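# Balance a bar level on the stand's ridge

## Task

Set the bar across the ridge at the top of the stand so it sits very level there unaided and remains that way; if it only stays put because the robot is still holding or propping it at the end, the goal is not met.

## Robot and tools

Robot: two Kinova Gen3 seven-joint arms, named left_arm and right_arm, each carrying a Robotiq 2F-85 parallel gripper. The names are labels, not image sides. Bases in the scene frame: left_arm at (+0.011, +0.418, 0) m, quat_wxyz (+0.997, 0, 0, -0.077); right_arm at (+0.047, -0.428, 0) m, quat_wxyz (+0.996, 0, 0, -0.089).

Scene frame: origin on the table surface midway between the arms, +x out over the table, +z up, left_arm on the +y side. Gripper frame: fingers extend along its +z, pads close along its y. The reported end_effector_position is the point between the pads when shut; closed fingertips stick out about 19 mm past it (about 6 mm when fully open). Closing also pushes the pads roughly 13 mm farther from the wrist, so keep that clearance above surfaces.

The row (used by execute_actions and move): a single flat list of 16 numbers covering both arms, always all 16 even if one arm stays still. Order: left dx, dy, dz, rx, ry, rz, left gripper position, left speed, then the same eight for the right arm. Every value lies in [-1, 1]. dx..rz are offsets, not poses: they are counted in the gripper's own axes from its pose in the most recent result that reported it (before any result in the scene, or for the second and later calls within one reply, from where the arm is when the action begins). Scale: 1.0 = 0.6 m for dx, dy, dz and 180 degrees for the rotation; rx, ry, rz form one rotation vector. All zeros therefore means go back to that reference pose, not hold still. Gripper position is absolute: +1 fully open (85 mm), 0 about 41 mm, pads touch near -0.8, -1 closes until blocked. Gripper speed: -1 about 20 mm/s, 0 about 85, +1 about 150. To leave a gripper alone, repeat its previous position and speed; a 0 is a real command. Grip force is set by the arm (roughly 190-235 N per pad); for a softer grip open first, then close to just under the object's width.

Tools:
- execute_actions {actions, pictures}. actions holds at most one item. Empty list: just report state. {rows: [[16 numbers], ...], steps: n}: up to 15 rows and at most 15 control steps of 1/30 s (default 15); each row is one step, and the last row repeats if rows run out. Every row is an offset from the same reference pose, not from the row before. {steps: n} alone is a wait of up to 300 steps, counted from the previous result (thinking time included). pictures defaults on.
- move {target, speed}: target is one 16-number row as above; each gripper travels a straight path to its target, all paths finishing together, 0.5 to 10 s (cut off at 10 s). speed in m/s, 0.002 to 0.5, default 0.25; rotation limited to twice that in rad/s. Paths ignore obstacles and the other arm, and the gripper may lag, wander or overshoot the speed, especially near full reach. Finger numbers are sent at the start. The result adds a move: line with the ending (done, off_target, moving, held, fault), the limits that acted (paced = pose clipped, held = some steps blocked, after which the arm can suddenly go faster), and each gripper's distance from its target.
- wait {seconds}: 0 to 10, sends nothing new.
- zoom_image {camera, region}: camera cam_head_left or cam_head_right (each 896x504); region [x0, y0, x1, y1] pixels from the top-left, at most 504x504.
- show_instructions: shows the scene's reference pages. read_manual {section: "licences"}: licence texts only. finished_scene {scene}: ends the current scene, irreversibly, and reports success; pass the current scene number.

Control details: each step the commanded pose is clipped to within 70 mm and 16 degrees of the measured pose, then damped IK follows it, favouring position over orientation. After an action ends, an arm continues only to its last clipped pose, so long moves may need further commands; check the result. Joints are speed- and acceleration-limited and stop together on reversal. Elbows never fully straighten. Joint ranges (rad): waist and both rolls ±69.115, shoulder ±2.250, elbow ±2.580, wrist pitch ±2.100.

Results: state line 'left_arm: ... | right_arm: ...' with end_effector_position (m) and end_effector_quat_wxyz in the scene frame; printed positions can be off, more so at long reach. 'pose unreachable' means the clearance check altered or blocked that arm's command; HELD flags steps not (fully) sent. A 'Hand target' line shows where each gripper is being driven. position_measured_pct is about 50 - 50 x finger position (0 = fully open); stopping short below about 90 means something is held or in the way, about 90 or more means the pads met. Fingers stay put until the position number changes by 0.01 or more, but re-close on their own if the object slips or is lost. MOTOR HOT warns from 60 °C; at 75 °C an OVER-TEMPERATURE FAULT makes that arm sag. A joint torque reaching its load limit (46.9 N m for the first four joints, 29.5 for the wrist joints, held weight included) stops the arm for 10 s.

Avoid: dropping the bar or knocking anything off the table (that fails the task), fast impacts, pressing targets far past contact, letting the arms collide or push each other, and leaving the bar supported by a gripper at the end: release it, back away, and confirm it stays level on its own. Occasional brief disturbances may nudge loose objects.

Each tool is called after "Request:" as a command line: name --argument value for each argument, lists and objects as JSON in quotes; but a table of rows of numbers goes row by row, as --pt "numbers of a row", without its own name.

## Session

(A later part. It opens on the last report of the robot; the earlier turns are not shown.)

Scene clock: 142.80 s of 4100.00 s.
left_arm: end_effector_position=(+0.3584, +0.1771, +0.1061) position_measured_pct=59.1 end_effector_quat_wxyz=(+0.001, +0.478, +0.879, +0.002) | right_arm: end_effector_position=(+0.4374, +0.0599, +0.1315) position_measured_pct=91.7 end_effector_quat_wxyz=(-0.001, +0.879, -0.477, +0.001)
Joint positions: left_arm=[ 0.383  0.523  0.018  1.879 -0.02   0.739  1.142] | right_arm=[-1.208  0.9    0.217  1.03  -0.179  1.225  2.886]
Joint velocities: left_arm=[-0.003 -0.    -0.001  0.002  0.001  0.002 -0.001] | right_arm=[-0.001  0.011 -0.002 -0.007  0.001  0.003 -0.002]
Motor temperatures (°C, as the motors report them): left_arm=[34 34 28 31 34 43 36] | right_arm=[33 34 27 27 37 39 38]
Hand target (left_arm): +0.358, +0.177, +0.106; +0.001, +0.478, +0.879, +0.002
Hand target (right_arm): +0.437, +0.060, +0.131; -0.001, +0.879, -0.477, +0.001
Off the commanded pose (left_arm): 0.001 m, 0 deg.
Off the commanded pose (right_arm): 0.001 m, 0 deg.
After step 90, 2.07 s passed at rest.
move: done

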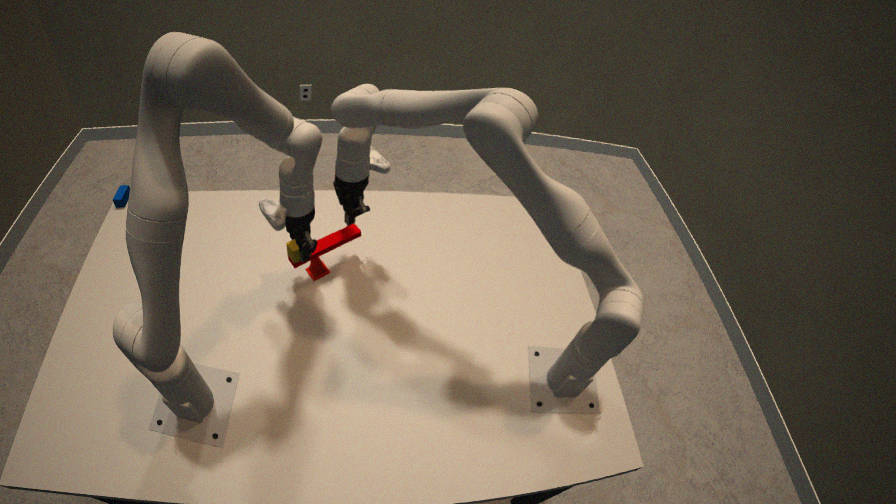

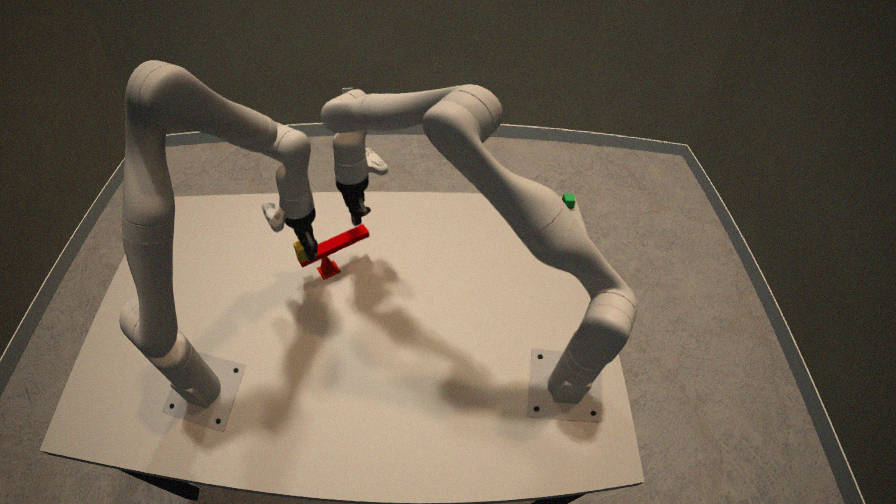

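Request:
move --target '[0,-0.002,0.018,0,0,0,-1,-0.6, 0,0,0.04,0,0,0,-1,0]' --speed 0.03

Request:
execute_actions --actions '[{"rows": [[0,0,0.001,0,0,0,-1,-0.6, 0,0,0,0,0,0,-1,0],[0,0,0.002,0,0,0,-1,-0.6, 0,0,0,0,0,0,-1,0],[0,0,0.003,0,0,0,-1,-0.6, 0,0,0,0,0,0,-1,0]], "steps": 10}]' --pictures false

Request:
execute_actions --actions '[{"rows": [[0,0,0.001,0,0,0,-1,-0.6, 0,0,0,0,0,0,-1,0],[0,0,0.002,0,0,0,-1,-0.6, 0,0,0,0,0,0,-1,0],[0,0,0.003,0,0,0,-1,-0.6, 0,0,0,0,0,0,-1,0]], "steps": 10}]' --pictures false

Request:
execute_actions --actions '[{"rows": [[0,0,0.001,0,0,0,-1,-0.6, 0,0,0,0,0,0,-1,0],[0,0,0.002,0,0,0,-1,-0.6, 0,0,0,0,0,0,-1,0],[0,0,0.003,0,0,0,-1,-0.6, 0,0,0,0,0,0,-1,0]], "steps": 10}]' --pictures false

Scene clock: 156.27 s of 4100.00 s.
left_arm: end_effector_position=(+0.3574, +0.1765, +0.0953) position_measured_pct=59.1 end_effector_quat_wxyz=(+0.001, +0.478, +0.879, +0.002) | right_arm: end_effector_position=(+0.4376, +0.0600, +0.1076) position_measured_pct=91.7 end_effector_quat_wxyz=(-0.001, +0.879, -0.477, +0.001)
Joint positions: left_arm=[ 0.387  0.542  0.017  1.891 -0.02   0.707  1.145] | right_arm=[-1.208  0.924  0.212  1.06  -0.182  1.171  2.89 ]
Joint velocities: left_arm=[ 0.     0.002  0.    -0.001 -0.    -0.001  0.   ] | right_arm=[ 0.     0.    -0.     0.001 -0.     0.002 -0.   ]
Motor temperatures (°C, as the motors report them): left_arm=[34 34 28 31 34 43 36] | right_arm=[33 34 27 27 37 39 38]
Hand target (left_arm): +0.357, +0.177, +0.095; +0.001, +0.478, +0.878, +0.002
Hand target (right_arm): +0.438, +0.060, +0.108; -0.001, +0.879, -0.477, +0.001
Off the commanded pose (left_arm): 0.000 m, 0 deg.
Off the commanded pose (right_arm): 0.000 m, 0 deg.
After step 90, 9.43 s passed at rest.
move: done

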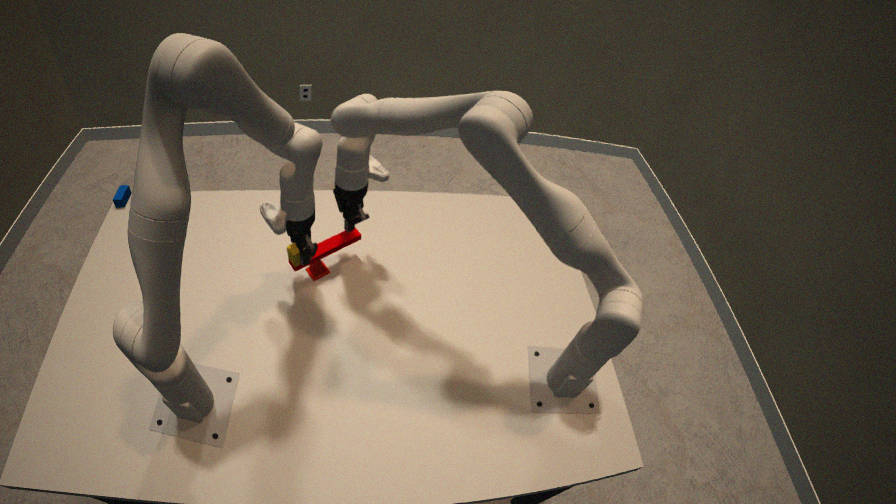

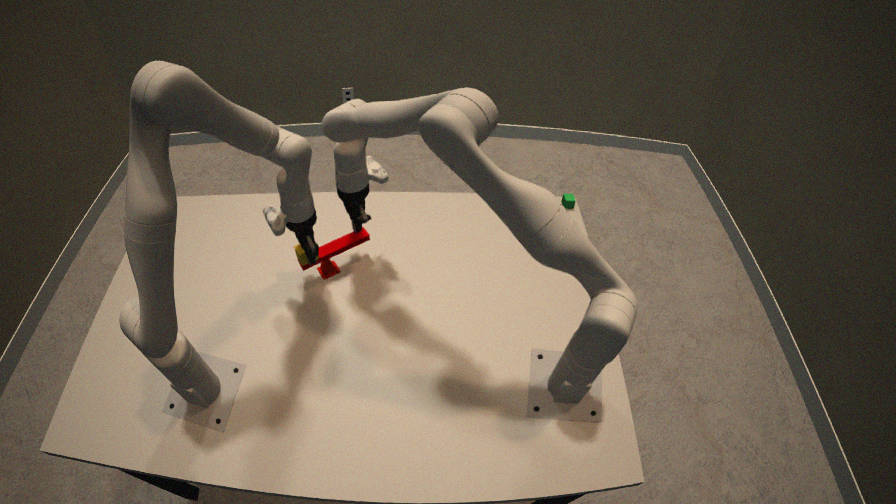

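Scene clock: 156.60 s of 4100.00 s.
left_arm: end_effector_position=(+0.3574, +0.1765, +0.0936) position_measured_pct=59.1 end_effector_quat_wxyz=(+0.001, +0.478, +0.879, +0.002) | right_arm: end_effector_position=(+0.4376, +0.0600, +0.1076) position_measured_pct=91.7 end_effector_quat_wxyz=(-0.001, +0.879, -0.477, +0.001)
Joint positions: left_arm=[ 0.387  0.545  0.017  1.893 -0.02   0.702  1.145] | right_arm=[-1.208  0.924  0.212  1.06  -0.182  1.171  2.89 ]
Joint velocities: left_arm=[ 0.001 -0.001  0.001  0.001  0.     0.    -0.001] | right_arm=[ 0.     0.    -0.     0.     0.    -0.001  0.   ]
Motor temperatures (°C, as the motors report them): left_arm=[34 34 28 31 34 43 36] | right_arm=[33 34 27 27 37 39 38]
Hand target (left_arm): +0.357, +0.177, +0.094; +0.001, +0.478, +0.879, +0.002
Hand target (right_arm): +0.438, +0.060, +0.108; -0.001, +0.879, -0.477, +0.001
Off the commanded pose (left_arm): 0.000 m, 0 deg.
Off the commanded pose (right_arm): 0.000 m, 0 deg.
Steps of this call (steps 1 to 10: all 10 steps of this action). Readings (end_effector_position | what the end effector reports):
1: left_arm (+0.3574, +0.1765, +0.0952) | right_arm (+0.4376, +0.0600, +0.1076) | left_arm position_measured_pct=59.1 | right_arm position_measured_pct=91.7
2: left_arm (+0.3574, +0.1765, +0.0949) | right_arm (+0.4376, +0.0600, +0.1076) | left_arm position_measured_pct=59.1 | right_arm position_measured_pct=91.7
4: left_arm (+0.3574, +0.1765, +0.0941) | right_arm (+0.4376, +0.0600, +0.1076) | left_arm position_measured_pct=59.1 | right_arm position_measured_pct=91.7
8: left_arm (+0.3574, +0.1765, +0.0936) | right_arm (+0.4376, +0.0600, +0.1076) | left_arm position_measured_pct=59.1 | right_arm position_measured_pct=91.7
10: the state above

Scene clock: 156.93 s of 4100.00 s.
left_arm: end_effector_position=(+0.3580, +0.1761, +0.0933) position_measured_pct=59.1 end_effector_quat_wxyz=(+0.002, +0.478, +0.878, +0.002) | right_arm: end_effector_position=(+0.4376, +0.0600, +0.1076) position_measured_pct=91.7 end_effector_quat_wxyz=(-0.001, +0.879, -0.477, +0.001)
Joint positions: left_arm=[ 0.387  0.545  0.017  1.894 -0.02   0.698  1.145] | right_arm=[-1.208  0.924  0.212  1.06  -0.182  1.171  2.89 ]
Joint velocities: left_arm=[-0.    -0.     0.     0.    -0.    -0.    -0.001] | right_arm=[ 0.  0. -0.  0. -0.  0.  0.]
Motor temperatures (°C, as the motors report them): left_arm=[34 34 28 31 34 43 36] | right_arm=[33 34 27 27 37 39 38]
Hand target (left_arm): +0.357, +0.177, +0.092; +0.001, +0.478, +0.879, +0.002
Hand target (right_arm): +0.438, +0.060, +0.108; -0.001, +0.879, -0.477, +0.001
Off the commanded pose (left_arm): 0.002 m, 0 deg.
Off the commanded pose (right_arm): 0.000 m, 0 deg.
Steps of this call (steps 1 to 10: all 10 steps of this action). Readings (end_effector_position | what the end effector reports):
1: left_arm (+0.3574, +0.1766, +0.0935) | right_arm (+0.4376, +0.0600, +0.1076) | left_arm position_measured_pct=59.1 | right_arm position_measured_pct=91.7
2: left_arm (+0.3574, +0.1766, +0.0934) | right_arm (+0.4376, +0.0600, +0.1076) | left_arm position_measured_pct=59.1 | right_arm position_measured_pct=91.7
4: left_arm (+0.3577, +0.1763, +0.0934) | right_arm (+0.4376, +0.0600, +0.1076) | left_arm position_measured_pct=59.1 | right_arm position_measured_pct=91.7
8: left_arm (+0.3580, +0.1761, +0.0933) | right_arm (+0.4376, +0.0600, +0.1076) | left_arm position_measured_pct=59.1 | right_arm position_measured_pct=91.7
10: the state above

Scene clock: 157.27 s of 4100.00 s.
left_arm: end_effector_position=(+0.3587, +0.1756, +0.0932) position_measured_pct=59.1 end_effector_quat_wxyz=(+0.004, +0.478, +0.878, +0.002) | right_arm: end_effector_position=(+0.4376, +0.0600, +0.1076) position_measured_pct=91.7 end_effector_quat_wxyz=(-0.001, +0.879, -0.477, +0.001)
Joint positions: left_arm=[ 0.387  0.545  0.017  1.895 -0.02   0.694  1.145] | right_arm=[-1.208  0.924  0.212  1.06  -0.182  1.171  2.89 ]
Joint velocities: left_arm=[ 0.001 -0.001  0.     0.001  0.     0.001  0.   ] | right_arm=[ 0.001 -0.001 -0.    -0.    -0.    -0.    -0.   ]
Motor temperatures (°C, as the motors report them): left_arm=[34 34 28 31 34 43 36] | right_arm=[33 34 27 27 37 39 38]
Hand target (left_arm): +0.358, +0.176, +0.092; +0.002, +0.478, +0.878, +0.002
Hand target (right_arm): +0.438, +0.060, +0.108; -0.001, +0.879, -0.477, +0.001
Off the commanded pose (left_arm): 0.002 m, 0 deg.
Off the commanded pose (right_arm): 0.000 m, 0 deg.
Steps of this call (steps 1 to 10: all 10 steps of this action). Readings (end_effector_position | what the end effector reports):
1: left_arm (+0.3581, +0.1760, +0.0935) | right_arm (+0.4376, +0.0600, +0.1076) | left_arm position_measured_pct=59.1 | right_arm position_measured_pct=91.7
2: left_arm (+0.3581, +0.1760, +0.0934) | right_arm (+0.4376, +0.0600, +0.1076) | left_arm position_measured_pct=59.1 | right_arm position_measured_pct=91.7
4: left_arm (+0.3584, +0.1758, +0.0932) | right_arm (+0.4376, +0.0600, +0.1076) | left_arm position_measured_pct=59.1 | right_arm position_measured_pct=91.7
8: left_arm (+0.3587, +0.1756, +0.0932) | right_arm (+0.4376, +0.0600, +0.1076) | left_arm position_measured_pct=59.1 | right_arm position_measured_pct=91.7
10: the state above

Request:
execute_actions --actions '[{"rows": [[0,0,-0.0004,0,0,0,-1,-0.6, 0,0,0.003,0,0,0,-1,0],[0,0,-0.0004,0,0,0,-1,-0.6, 0,0,0.006,0,0,0,-1,0],[0,0,-0.0004,0,0,0,-1,-0.6, 0,0,0.009,0,0,0,-1,0],[0,0,-0.0004,0,0,0,-1,-0.6, 0,0,0.012,0,0,0,-1,0]], "steps": 14}]'

Request:
zoom_image --camera "cam_head_right" --region '[285, 210, 385, 290]'

Request:
move --target '[0,0,0,0,0,0,-0.05,-1, 0,0,0,0,0,0,-1,0]'

Request:
zoom_image --camera "cam_head_right" --region '[285, 210, 385, 290]'

Scene clock: 168.70 s of 4100.00 s.
left_arm: end_effector_position=(+0.3587, +0.1756, +0.0934) position_measured_pct=59.1 end_effector_quat_wxyz=(+0.004, +0.478, +0.878, +0.002) | right_arm: end_effector_position=(+0.4376, +0.0600, +0.1004) position_measured_pct=91.7 end_effector_quat_wxyz=(-0.001, +0.879, -0.477, +0.001)
Joint positions: left_arm=[ 0.387  0.545  0.017  1.895 -0.02   0.694  1.145] | right_arm=[-1.207  0.932  0.211  1.068 -0.184  1.156  2.891]
Joint velocities: left_arm=[ 0.    -0.001 -0.    -0.001 -0.     0.001  0.001] | right_arm=[ 0.    -0.001  0.    -0.     0.    -0.001 -0.001]
Motor temperatures (°C, as the motors report them): left_arm=[34 34 28 31 34 43 36] | right_arm=[33 34 27 27 37 39 38]
Hand target (left_arm): +0.359, +0.176, +0.093; +0.004, +0.478, +0.878, +0.002
Hand target (right_arm): +0.438, +0.060, +0.100; -0.001, +0.879, -0.477, +0.001
Off the commanded pose (left_arm): 0.000 m, 0 deg.
Off the commanded pose (right_arm): 0.000 m, 0 deg.
Steps of this call (steps 1 to 90: nothing new was sent; then 7.97 s passed at rest; steps 91 to 104: all 14 steps of this action). Readings (end_effector_position | what the end effector reports):
91: left_arm (+0.3588, +0.1755, +0.0935) | right_arm (+0.4376, +0.0599, +0.1073) | left_arm position_measured_pct=59.1 | right_arm position_measured_pct=91.7
92: left_arm (+0.3589, +0.1754, +0.0937) | right_arm (+0.4376, +0.0600, +0.1066) | left_arm position_measured_pct=59.1 | right_arm position_measured_pct=91.7
94: left_arm (+0.3587, +0.1755, +0.0936) | right_arm (+0.4376, +0.0600, +0.1039) | left_arm position_measured_pct=59.1 | right_arm position_measured_pct=91.7
98: left_arm (+0.3587, +0.1756, +0.0935) | right_arm (+0.4375, +0.0600, +0.1007) | left_arm position_measured_pct=59.1 | right_arm position_measured_pct=91.7
104: the state above

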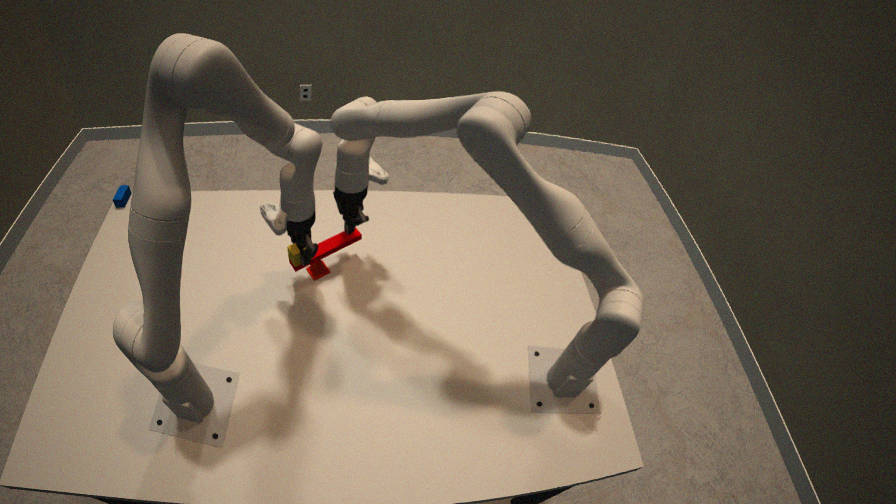

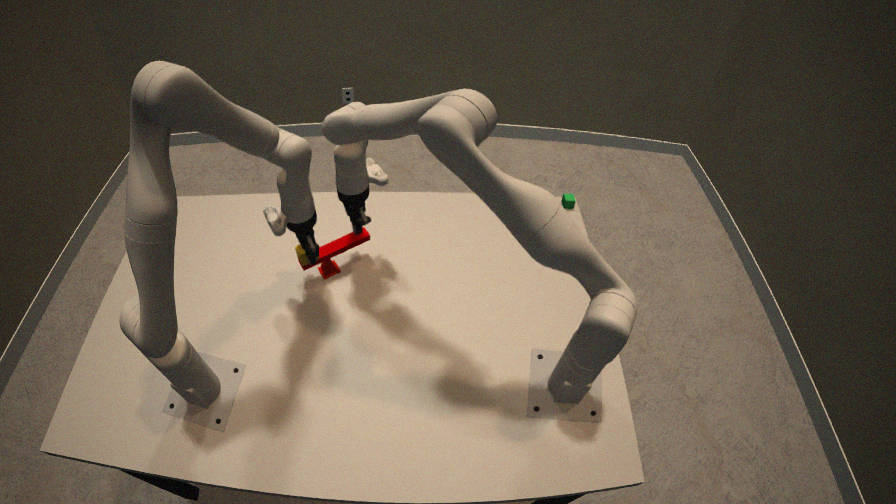

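Region (285, 210, 385, 290) of cam_head_right's 896x504 image, scaled by 5.040, with more detail than that image has; it fills the top 403 rows of this view, and the rest is white.

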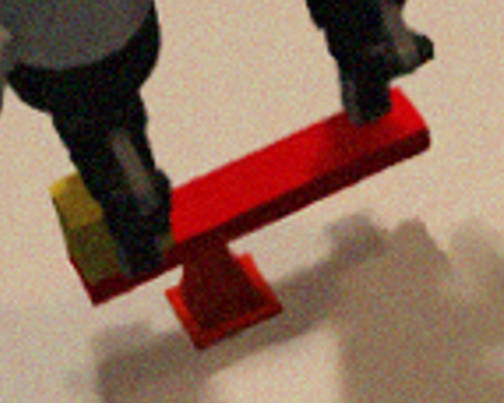

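Scene clock: 169.53 s of 4100.00 s.
left_arm: end_effector_position=(+0.3587, +0.1756, +0.0934) position_measured_pct=52.4 end_effector_quat_wxyz=(+0.004, +0.478, +0.878, +0.002) | right_arm: end_effector_position=(+0.4376, +0.0600, +0.1004) position_measured_pct=91.7 end_effector_quat_wxyz=(-0.001, +0.879, -0.477, +0.001)
Joint positions: left_arm=[ 0.387  0.545  0.017  1.895 -0.02   0.694  1.145] | right_arm=[-1.207  0.932  0.211  1.068 -0.184  1.156  2.891]
Joint velocities: left_arm=[ 0.001  0.     0.001  0.    -0.001 -0.     0.001] | right_arm=[-0.     0.002  0.    -0.    -0.    -0.     0.   ]
Motor temperatures (°C, as the motors report them): left_arm=[34 34 28 31 34 43 36] | right_arm=[33 34 27 27 37 39 38]
Hand target (left_arm): +0.359, +0.176, +0.093; +0.004, +0.478, +0.878, +0.002
Hand target (right_arm): +0.438, +0.060, +0.100; -0.001, +0.879, -0.477, +0.001
Off the commanded pose (left_arm): 0.000 m, 0 deg.
Off the commanded pose (right_arm): 0.000 m, 0 deg.
move: done

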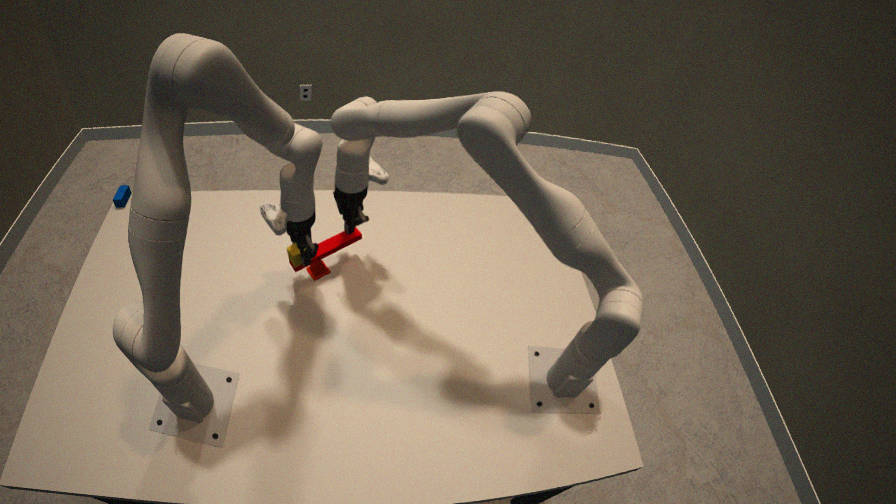

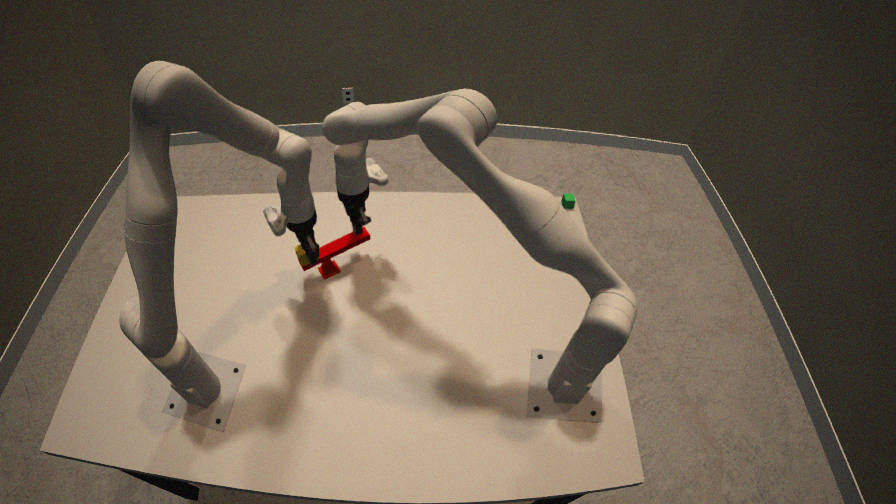

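Region (285, 210, 385, 290) of cam_head_right's 896x504 image, scaled by 5.040, with more detail than that image has; it fills the top 403 rows of this view, and the rest is white.

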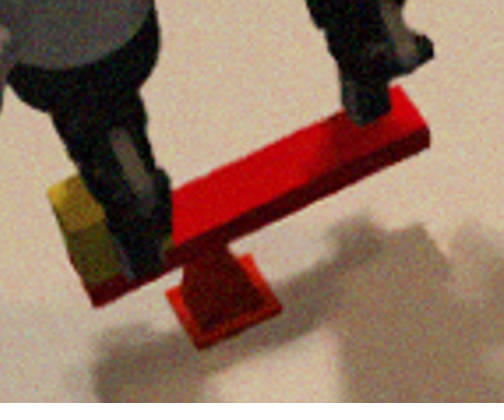

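Request:
execute_actions --actions '[]'

Request:
zoom_image --camera "cam_head_right" --region '[285, 210, 385, 290]'

Scene clock: 181.57 s of 4100.00 s.
left_arm: end_effector_position=(+0.3587, +0.1756, +0.0934) position_measured_pct=52.4 end_effector_quat_wxyz=(+0.004, +0.478, +0.878, +0.002) | right_arm: end_effector_position=(+0.4376, +0.0600, +0.1004) position_measured_pct=91.7 end_effector_quat_wxyz=(-0.001, +0.879, -0.477, +0.001)
Joint positions: left_arm=[ 0.387  0.545  0.017  1.895 -0.02   0.694  1.145] | right_arm=[-1.207  0.932  0.211  1.068 -0.184  1.156  2.891]
Joint velocities: left_arm=[ 0.    -0.     0.     0.002 -0.    -0.001 -0.001] | right_arm=[ 0.     0.001  0.    -0.     0.    -0.001 -0.   ]
Motor temperatures (°C, as the motors report them): left_arm=[34 34 28 31 34 43 36] | right_arm=[33 35 27 27 37 39 38]
Hand target (left_arm): +0.359, +0.176, +0.093; +0.004, +0.478, +0.878, +0.002
Hand target (right_arm): +0.438, +0.060, +0.100; -0.001, +0.879, -0.477, +0.001
Off the commanded pose (left_arm): 0.000 m, 0 deg.
Off the commanded pose (right_arm): 0.000 m, 0 deg.
Steps of this call (steps 1 to 90: nothing new was sent; then 9.03 s passed at rest). Readings (end_effector_position | what the end effector reports):
1: left_arm (+0.3587, +0.1756, +0.0934) | right_arm (+0.4376, +0.0600, +0.1004) | left_arm position_measured_pct=52.4 | right_arm position_measured_pct=91.7
2: left_arm (+0.3587, +0.1756, +0.0934) | right_arm (+0.4376, +0.0600, +0.1004) | left_arm position_measured_pct=52.4 | right_arm position_measured_pct=91.7
4: left_arm (+0.3587, +0.1756, +0.0934) | right_arm (+0.4376, +0.0600, +0.1004) | left_arm position_measured_pct=52.4 | right_arm position_measured_pct=91.7
8: left_arm (+0.3587, +0.1756, +0.0934) | right_arm (+0.4376, +0.0600, +0.1004) | left_arm position_measured_pct=52.4 | right_arm position_measured_pct=91.7
90: the state above

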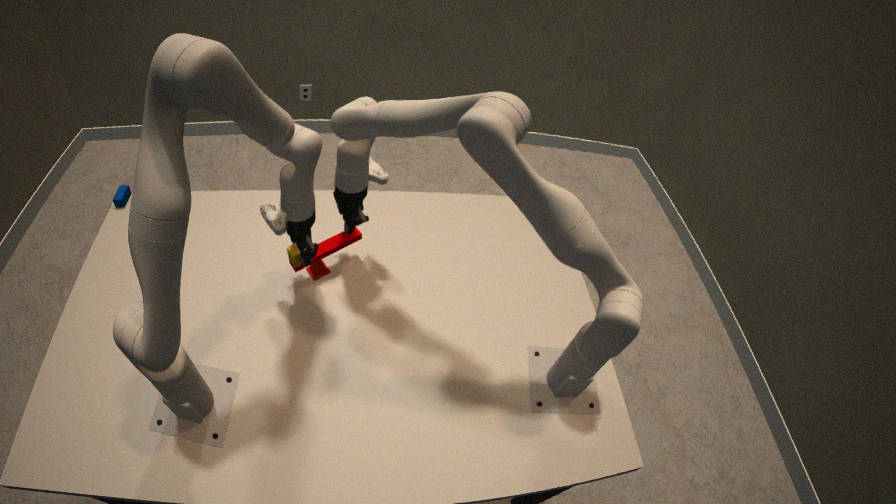

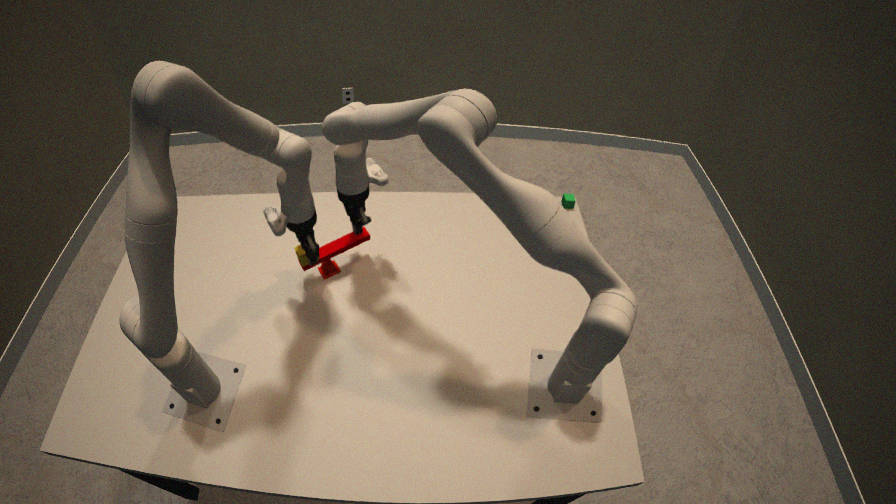

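Region (285, 210, 385, 290) of cam_head_right's 896x504 image, scaled by 5.040, with more detail than that image has; it fills the top 403 rows of this view, and the rest is white.

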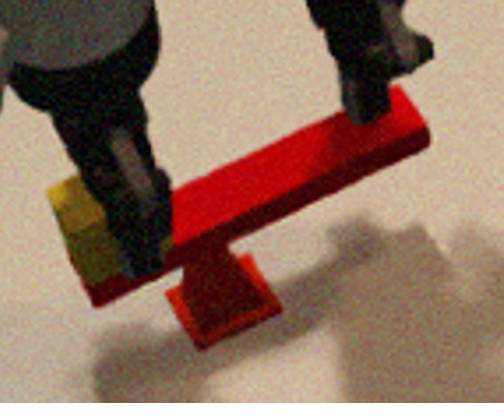

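Request:
move --target '[0,0,0,0,0,0,-0.05,-1, 0,0,-0.007,0,0,0,-1,0]' --speed 0.01

Request:
zoom_image --camera "cam_head_right" --region '[285, 210, 385, 290]'

Scene clock: 186.77 s of 4100.00 s.
left_arm: end_effector_position=(+0.3587, +0.1756, +0.0934) position_measured_pct=52.4 end_effector_quat_wxyz=(+0.004, +0.478, +0.878, +0.002) | right_arm: end_effector_position=(+0.4376, +0.0600, +0.1046) position_measured_pct=91.7 end_effector_quat_wxyz=(-0.001, +0.879, -0.477, +0.001)
Joint positions: left_arm=[ 0.387  0.545  0.017  1.895 -0.02   0.694  1.145] | right_arm=[-1.207  0.928  0.212  1.064 -0.183  1.165  2.89 ]
Joint velocities: left_arm=[-0.    -0.001 -0.001 -0.     0.     0.001 -0.001] | right_arm=[-0.001 -0.     0.    -0.    -0.     0.001 -0.   ]
Motor temperatures (°C, as the motors report them): left_arm=[34 34 28 31 34 43 36] | right_arm=[33 35 27 27 37 39 38]
Hand target (left_arm): +0.359, +0.176, +0.093; +0.004, +0.478, +0.878, +0.002
Hand target (right_arm): +0.438, +0.060, +0.105; -0.001, +0.879, -0.477, +0.001
Off the commanded pose (left_arm): 0.000 m, 0 deg.
Off the commanded pose (right_arm): 0.000 m, 0 deg.
After step 90, 1.50 s passed at rest.
move: done

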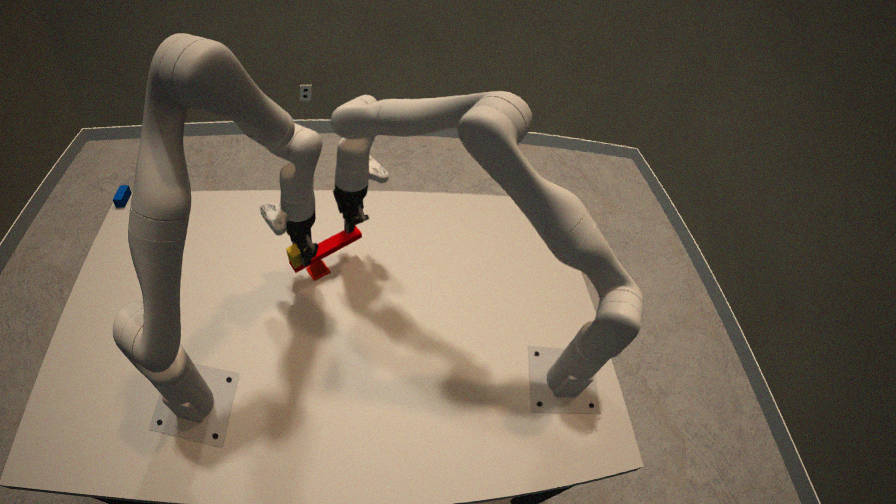

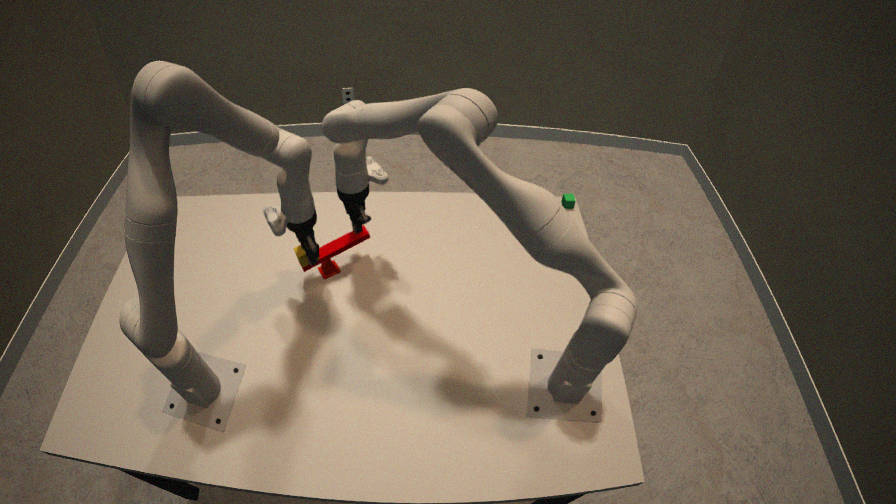

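Region (285, 210, 385, 290) of cam_head_right's 896x504 image, scaled by 5.040, with more detail than that image has; it fills the top 403 rows of this view, and the rest is white.

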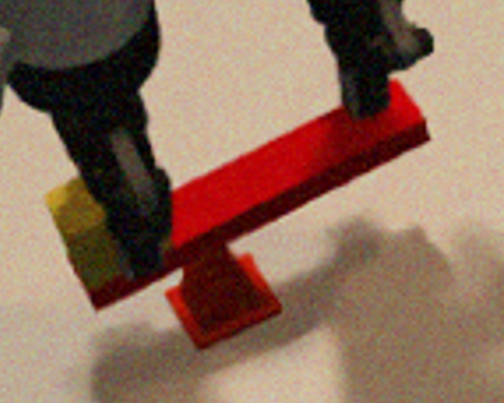

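Request:
move --target '[0,0,0,0,0,0,-0.05,-1, 0,0,0.011,0,0,0,-1,0]' --speed 0.01

Request:
zoom_image --camera "cam_head_right" --region '[285, 210, 385, 290]'

Scene clock: 195.53 s of 4100.00 s.
left_arm: end_effector_position=(+0.3587, +0.1756, +0.0934) position_measured_pct=52.4 end_effector_quat_wxyz=(+0.004, +0.478, +0.878, +0.002) | right_arm: end_effector_position=(+0.4376, +0.0600, +0.0980) position_measured_pct=91.7 end_effector_quat_wxyz=(-0.001, +0.879, -0.477, +0.001)
Joint positions: left_arm=[ 0.387  0.545  0.017  1.895 -0.02   0.694  1.145] | right_arm=[-1.207  0.935  0.211  1.071 -0.184  1.15   2.891]
Joint velocities: left_arm=[-0.    -0.     0.    -0.     0.    -0.001 -0.   ] | right_arm=[-0.001  0.002 -0.     0.    -0.    -0.001 -0.   ]
Motor temperatures (°C, as the motors report them): left_arm=[34 34 28 31 34 43 36] | right_arm=[33 35 27 27 37 39 38]
Hand target (left_arm): +0.359, +0.176, +0.093; +0.004, +0.478, +0.878, +0.002
Hand target (right_arm): +0.438, +0.060, +0.098; -0.001, +0.879, -0.477, +0.001
Off the commanded pose (left_arm): 0.000 m, 0 deg.
Off the commanded pose (right_arm): 0.000 m, 0 deg.
After step 90, 4.87 s passed at rest.
move: done

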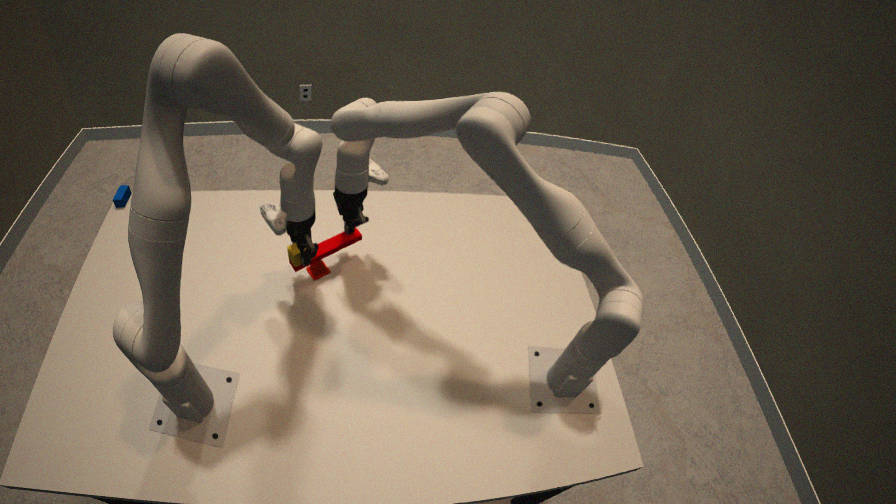

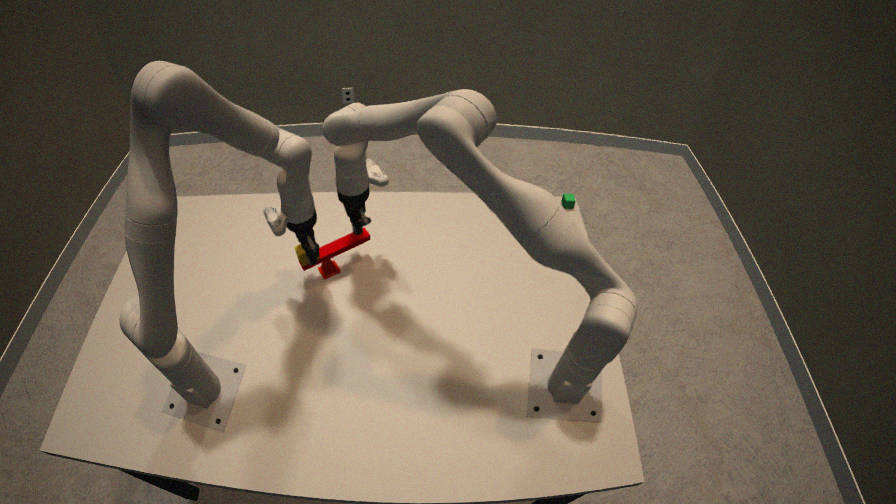

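Region (285, 210, 385, 290) of cam_head_right's 896x504 image, scaled by 5.040, with more detail than that image has; it fills the top 403 rows of this view, and the rest is white.

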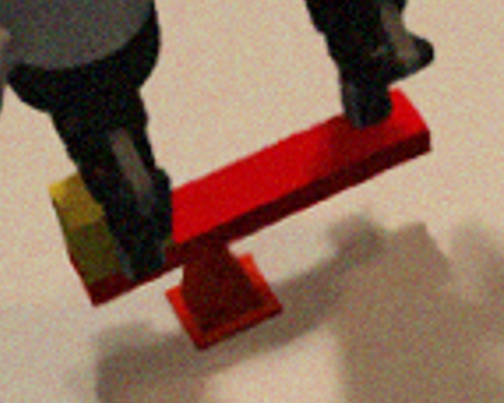

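Request:
execute_actions --actions '[{"rows":[[0,0,0,0,0,0,-1,-0.7, 0,0,0,0,0,0,-1,0]],"steps":14}]' --pictures false

Request:
move --target '[0,0,-0.003,0,0,0,-1,-0.7, 0,0,-0.009,0,0,0,-1,0]' --speed 0.012

Request:
move --target '[-0.005,0,0,0,0,0,-1,-0.7, 0,0,0,0,0,0,-1,0]' --speed 0.01

Request:
move --target '[0,0,0.003,0,0,0,-1,-0.7, 0,0,0,0,0,0,-1,0]' --speed 0.004

Scene clock: 201.97 s of 4100.00 s.
left_arm: end_effector_position=(+0.3587, +0.1755, +0.0937) position_measured_pct=59.1 end_effector_quat_wxyz=(+0.004, +0.478, +0.878, +0.002) | right_arm: end_effector_position=(+0.4377, +0.0600, +0.0981) position_measured_pct=91.7 end_effector_quat_wxyz=(-0.001, +0.879, -0.477, +0.001)
Joint positions: left_arm=[ 0.387  0.544  0.017  1.895 -0.02   0.695  1.145] | right_arm=[-1.207  0.935  0.211  1.071 -0.184  1.15   2.891]
Joint velocities: left_arm=[ 0.001 -0.    -0.001  0.     0.    -0.001 -0.   ] | right_arm=[ 0.001  0.001 -0.    -0.     0.     0.001 -0.   ]
Motor temperatures (°C, as the motors report them): left_arm=[34 34 28 31 34 43 36] | right_arm=[33 35 27 27 37 39 38]
Hand target (left_arm): +0.359, +0.176, +0.093; +0.004, +0.478, +0.878, +0.002
Hand target (right_arm): +0.438, +0.060, +0.098; -0.001, +0.879, -0.477, +0.001
Off the commanded pose (left_arm): 0.000 m, 0 deg.
Off the commanded pose (right_arm): 0.000 m, 0 deg.
Steps of this call (steps 1 to 90: nothing new was sent; then 2.97 s passed at rest; steps 91 to 104: all 14 steps of this action). Readings (end_effector_position | what the end effector reports):
91: left_arm (+0.3587, +0.1756, +0.0934) | right_arm (+0.4376, +0.0600, +0.0980) | left_arm position_measured_pct=52.4 | right_arm position_measured_pct=91.7
92: left_arm (+0.3587, +0.1756, +0.0934) | right_arm (+0.4376, +0.0600, +0.0980) | left_arm position_measured_pct=52.8 | right_arm position_measured_pct=91.7
94: left_arm (+0.3587, +0.1756, +0.0934) | right_arm (+0.4376, +0.0600, +0.0980) | left_arm position_measured_pct=54.8 | right_arm position_measured_pct=91.7
98: left_arm (+0.3587, +0.1755, +0.0936) | right_arm (+0.4377, +0.0600, +0.0981) | left_arm position_measured_pct=57.9 | right_arm position_measured_pct=91.7
104: the state above

Scene clock: 202.90 s of 4100.00 s.
left_arm: end_effector_position=(+0.3587, +0.1755, +0.0955) position_measured_pct=59.1 end_effector_quat_wxyz=(+0.004, +0.478, +0.878, +0.002) | right_arm: end_effector_position=(+0.4376, +0.0600, +0.1034) position_measured_pct=91.7 end_effector_quat_wxyz=(-0.001, +0.879, -0.477, +0.001)
Joint positions: left_arm=[ 0.387  0.541  0.017  1.893 -0.02   0.7    1.145] | right_arm=[-1.207  0.929  0.212  1.065 -0.183  1.162  2.89 ]
Joint velocities: left_arm=[-0.001 -0.    -0.001  0.002 -0.     0.     0.001] | right_arm=[ 0.    -0.001  0.    -0.     0.    -0.    -0.   ]
Motor temperatures (°C, as the motors report them): left_arm=[34 34 28 31 34 43 36] | right_arm=[33 35 27 27 37 39 38]
Hand target (left_arm): +0.359, +0.176, +0.096; +0.004, +0.478, +0.878, +0.002
Hand target (right_arm): +0.438, +0.060, +0.103; -0.001, +0.879, -0.477, +0.001
Off the commanded pose (left_arm): 0.000 m, 0 deg.
Off the commanded pose (right_arm): 0.000 m, 0 deg.
move: done

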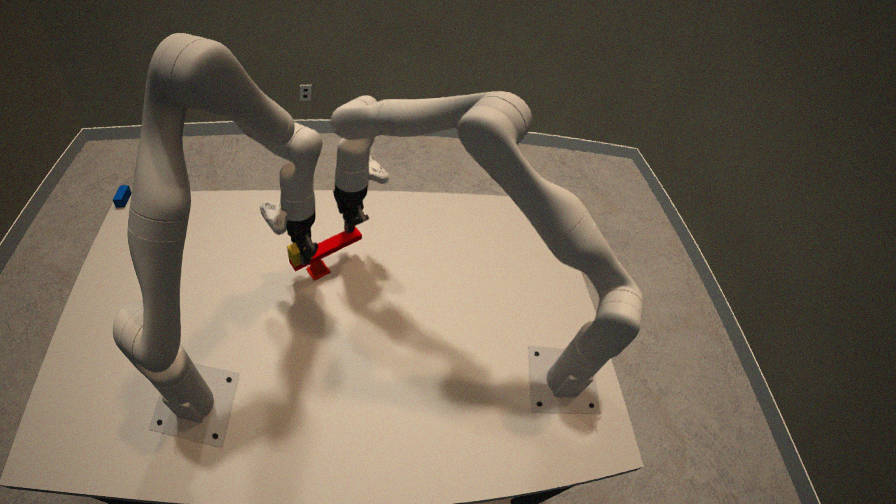

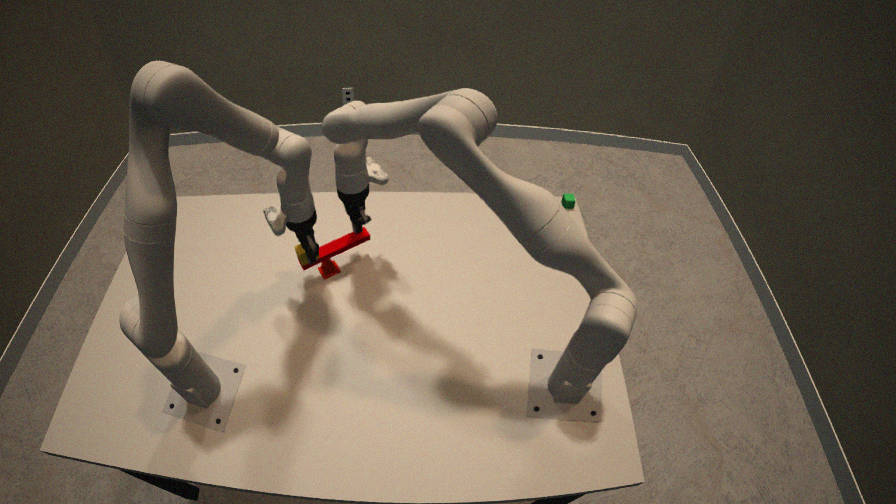

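Scene clock: 203.60 s of 4100.00 s.
left_arm: end_effector_position=(+0.3603, +0.1730, +0.0955) position_measured_pct=59.1 end_effector_quat_wxyz=(+0.004, +0.478, +0.878, +0.002) | right_arm: end_effector_position=(+0.4376, +0.0600, +0.1034) position_measured_pct=91.7 end_effector_quat_wxyz=(-0.001, +0.879, -0.477, +0.001)
Joint positions: left_arm=[ 0.39   0.545  0.017  1.884 -0.02   0.705  1.148] | right_arm=[-1.207  0.929  0.212  1.065 -0.183  1.162  2.89 ]
Joint velocities: left_arm=[ 0.001  0.003 -0.    -0.001 -0.     0.     0.001] | right_arm=[ 0.001 -0.001  0.     0.     0.     0.    -0.   ]
Motor temperatures (°C, as the motors report them): left_arm=[34 34 28 31 34 43 36] | right_arm=[33 35 27 27 37 39 38]
Hand target (left_arm): +0.360, +0.173, +0.095; +0.004, +0.478, +0.878, +0.002
Hand target (right_arm): +0.438, +0.060, +0.103; -0.001, +0.879, -0.477, +0.001
Off the commanded pose (left_arm): 0.000 m, 0 deg.
Off the commanded pose (right_arm): 0.000 m, 0 deg.
move: done

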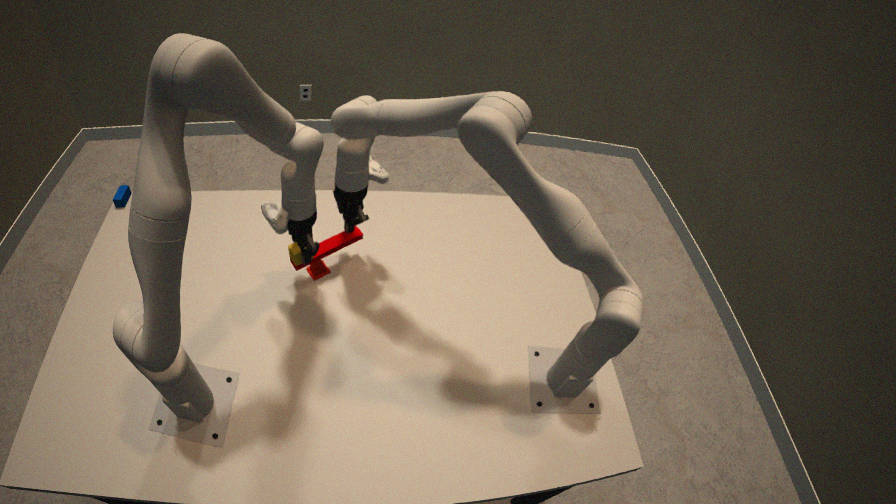

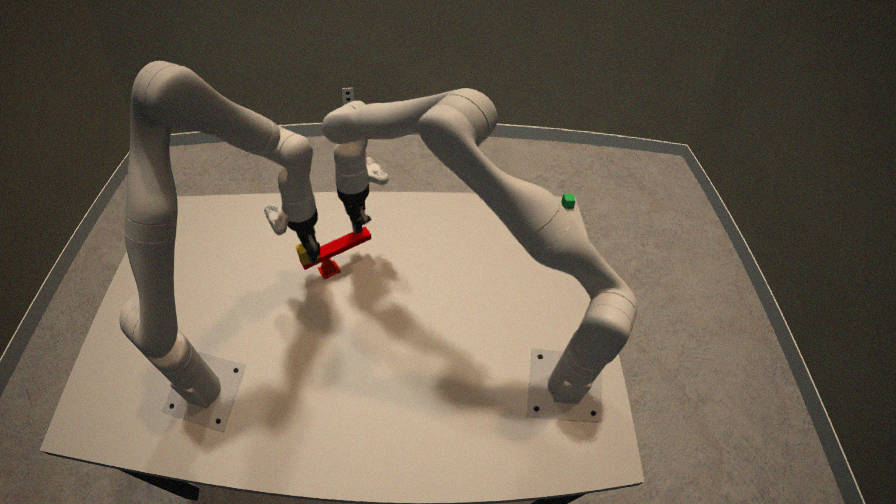

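Scene clock: 204.30 s of 4100.00 s.
left_arm: end_effector_position=(+0.3603, +0.1730, +0.0938) position_measured_pct=59.1 end_effector_quat_wxyz=(+0.004, +0.478, +0.878, +0.002) | right_arm: end_effector_position=(+0.4376, +0.0600, +0.1034) position_measured_pct=91.7 end_effector_quat_wxyz=(-0.001, +0.879, -0.477, +0.001)
Joint positions: left_arm=[ 0.39   0.548  0.017  1.886 -0.02   0.7    1.148] | right_arm=[-1.207  0.929  0.212  1.065 -0.183  1.162  2.89 ]
Joint velocities: left_arm=[-0.     0.002 -0.     0.     0.     0.     0.001] | right_arm=[ 0.    -0.    -0.001 -0.001  0.    -0.001  0.   ]
Motor temperatures (°C, as the motors report them): left_arm=[34 34 28 31 34 43 36] | right_arm=[33 35 27 27 37 39 38]
Hand target (left_arm): +0.360, +0.173, +0.094; +0.004, +0.478, +0.878, +0.002
Hand target (right_arm): +0.438, +0.060, +0.103; -0.001, +0.879, -0.477, +0.001
Off the commanded pose (left_arm): 0.000 m, 0 deg.
Off the commanded pose (right_arm): 0.000 m, 0 deg.
move: done

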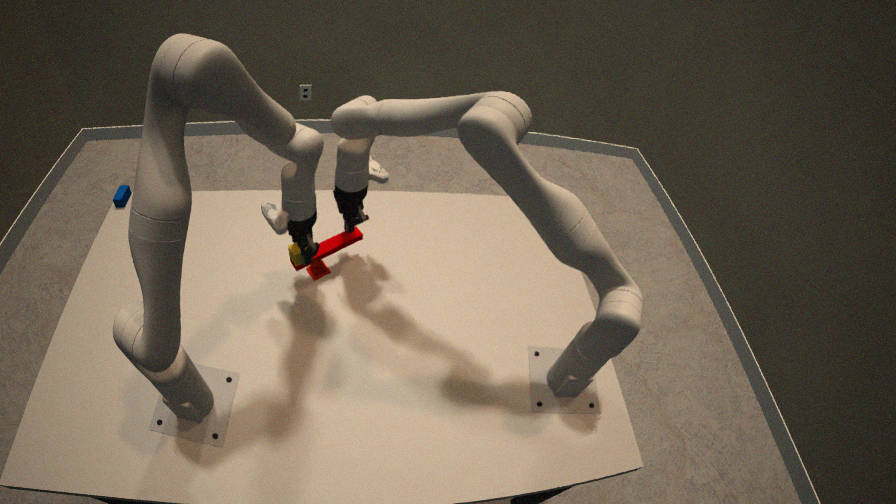

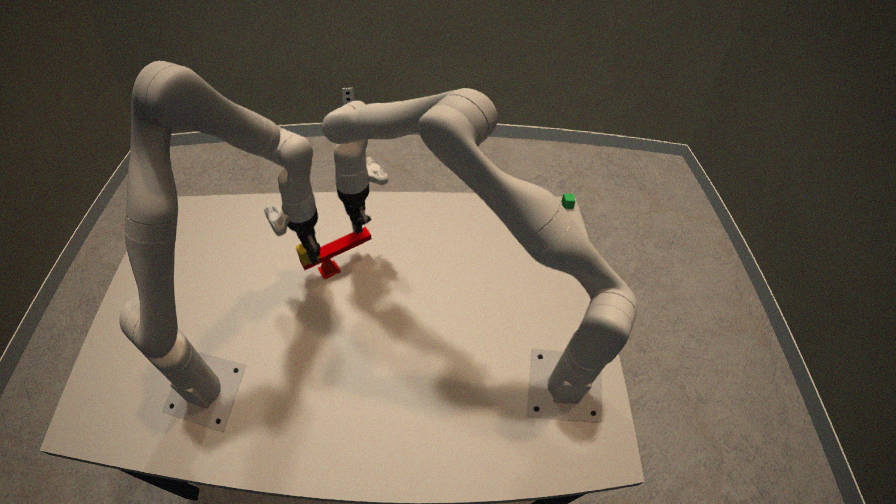

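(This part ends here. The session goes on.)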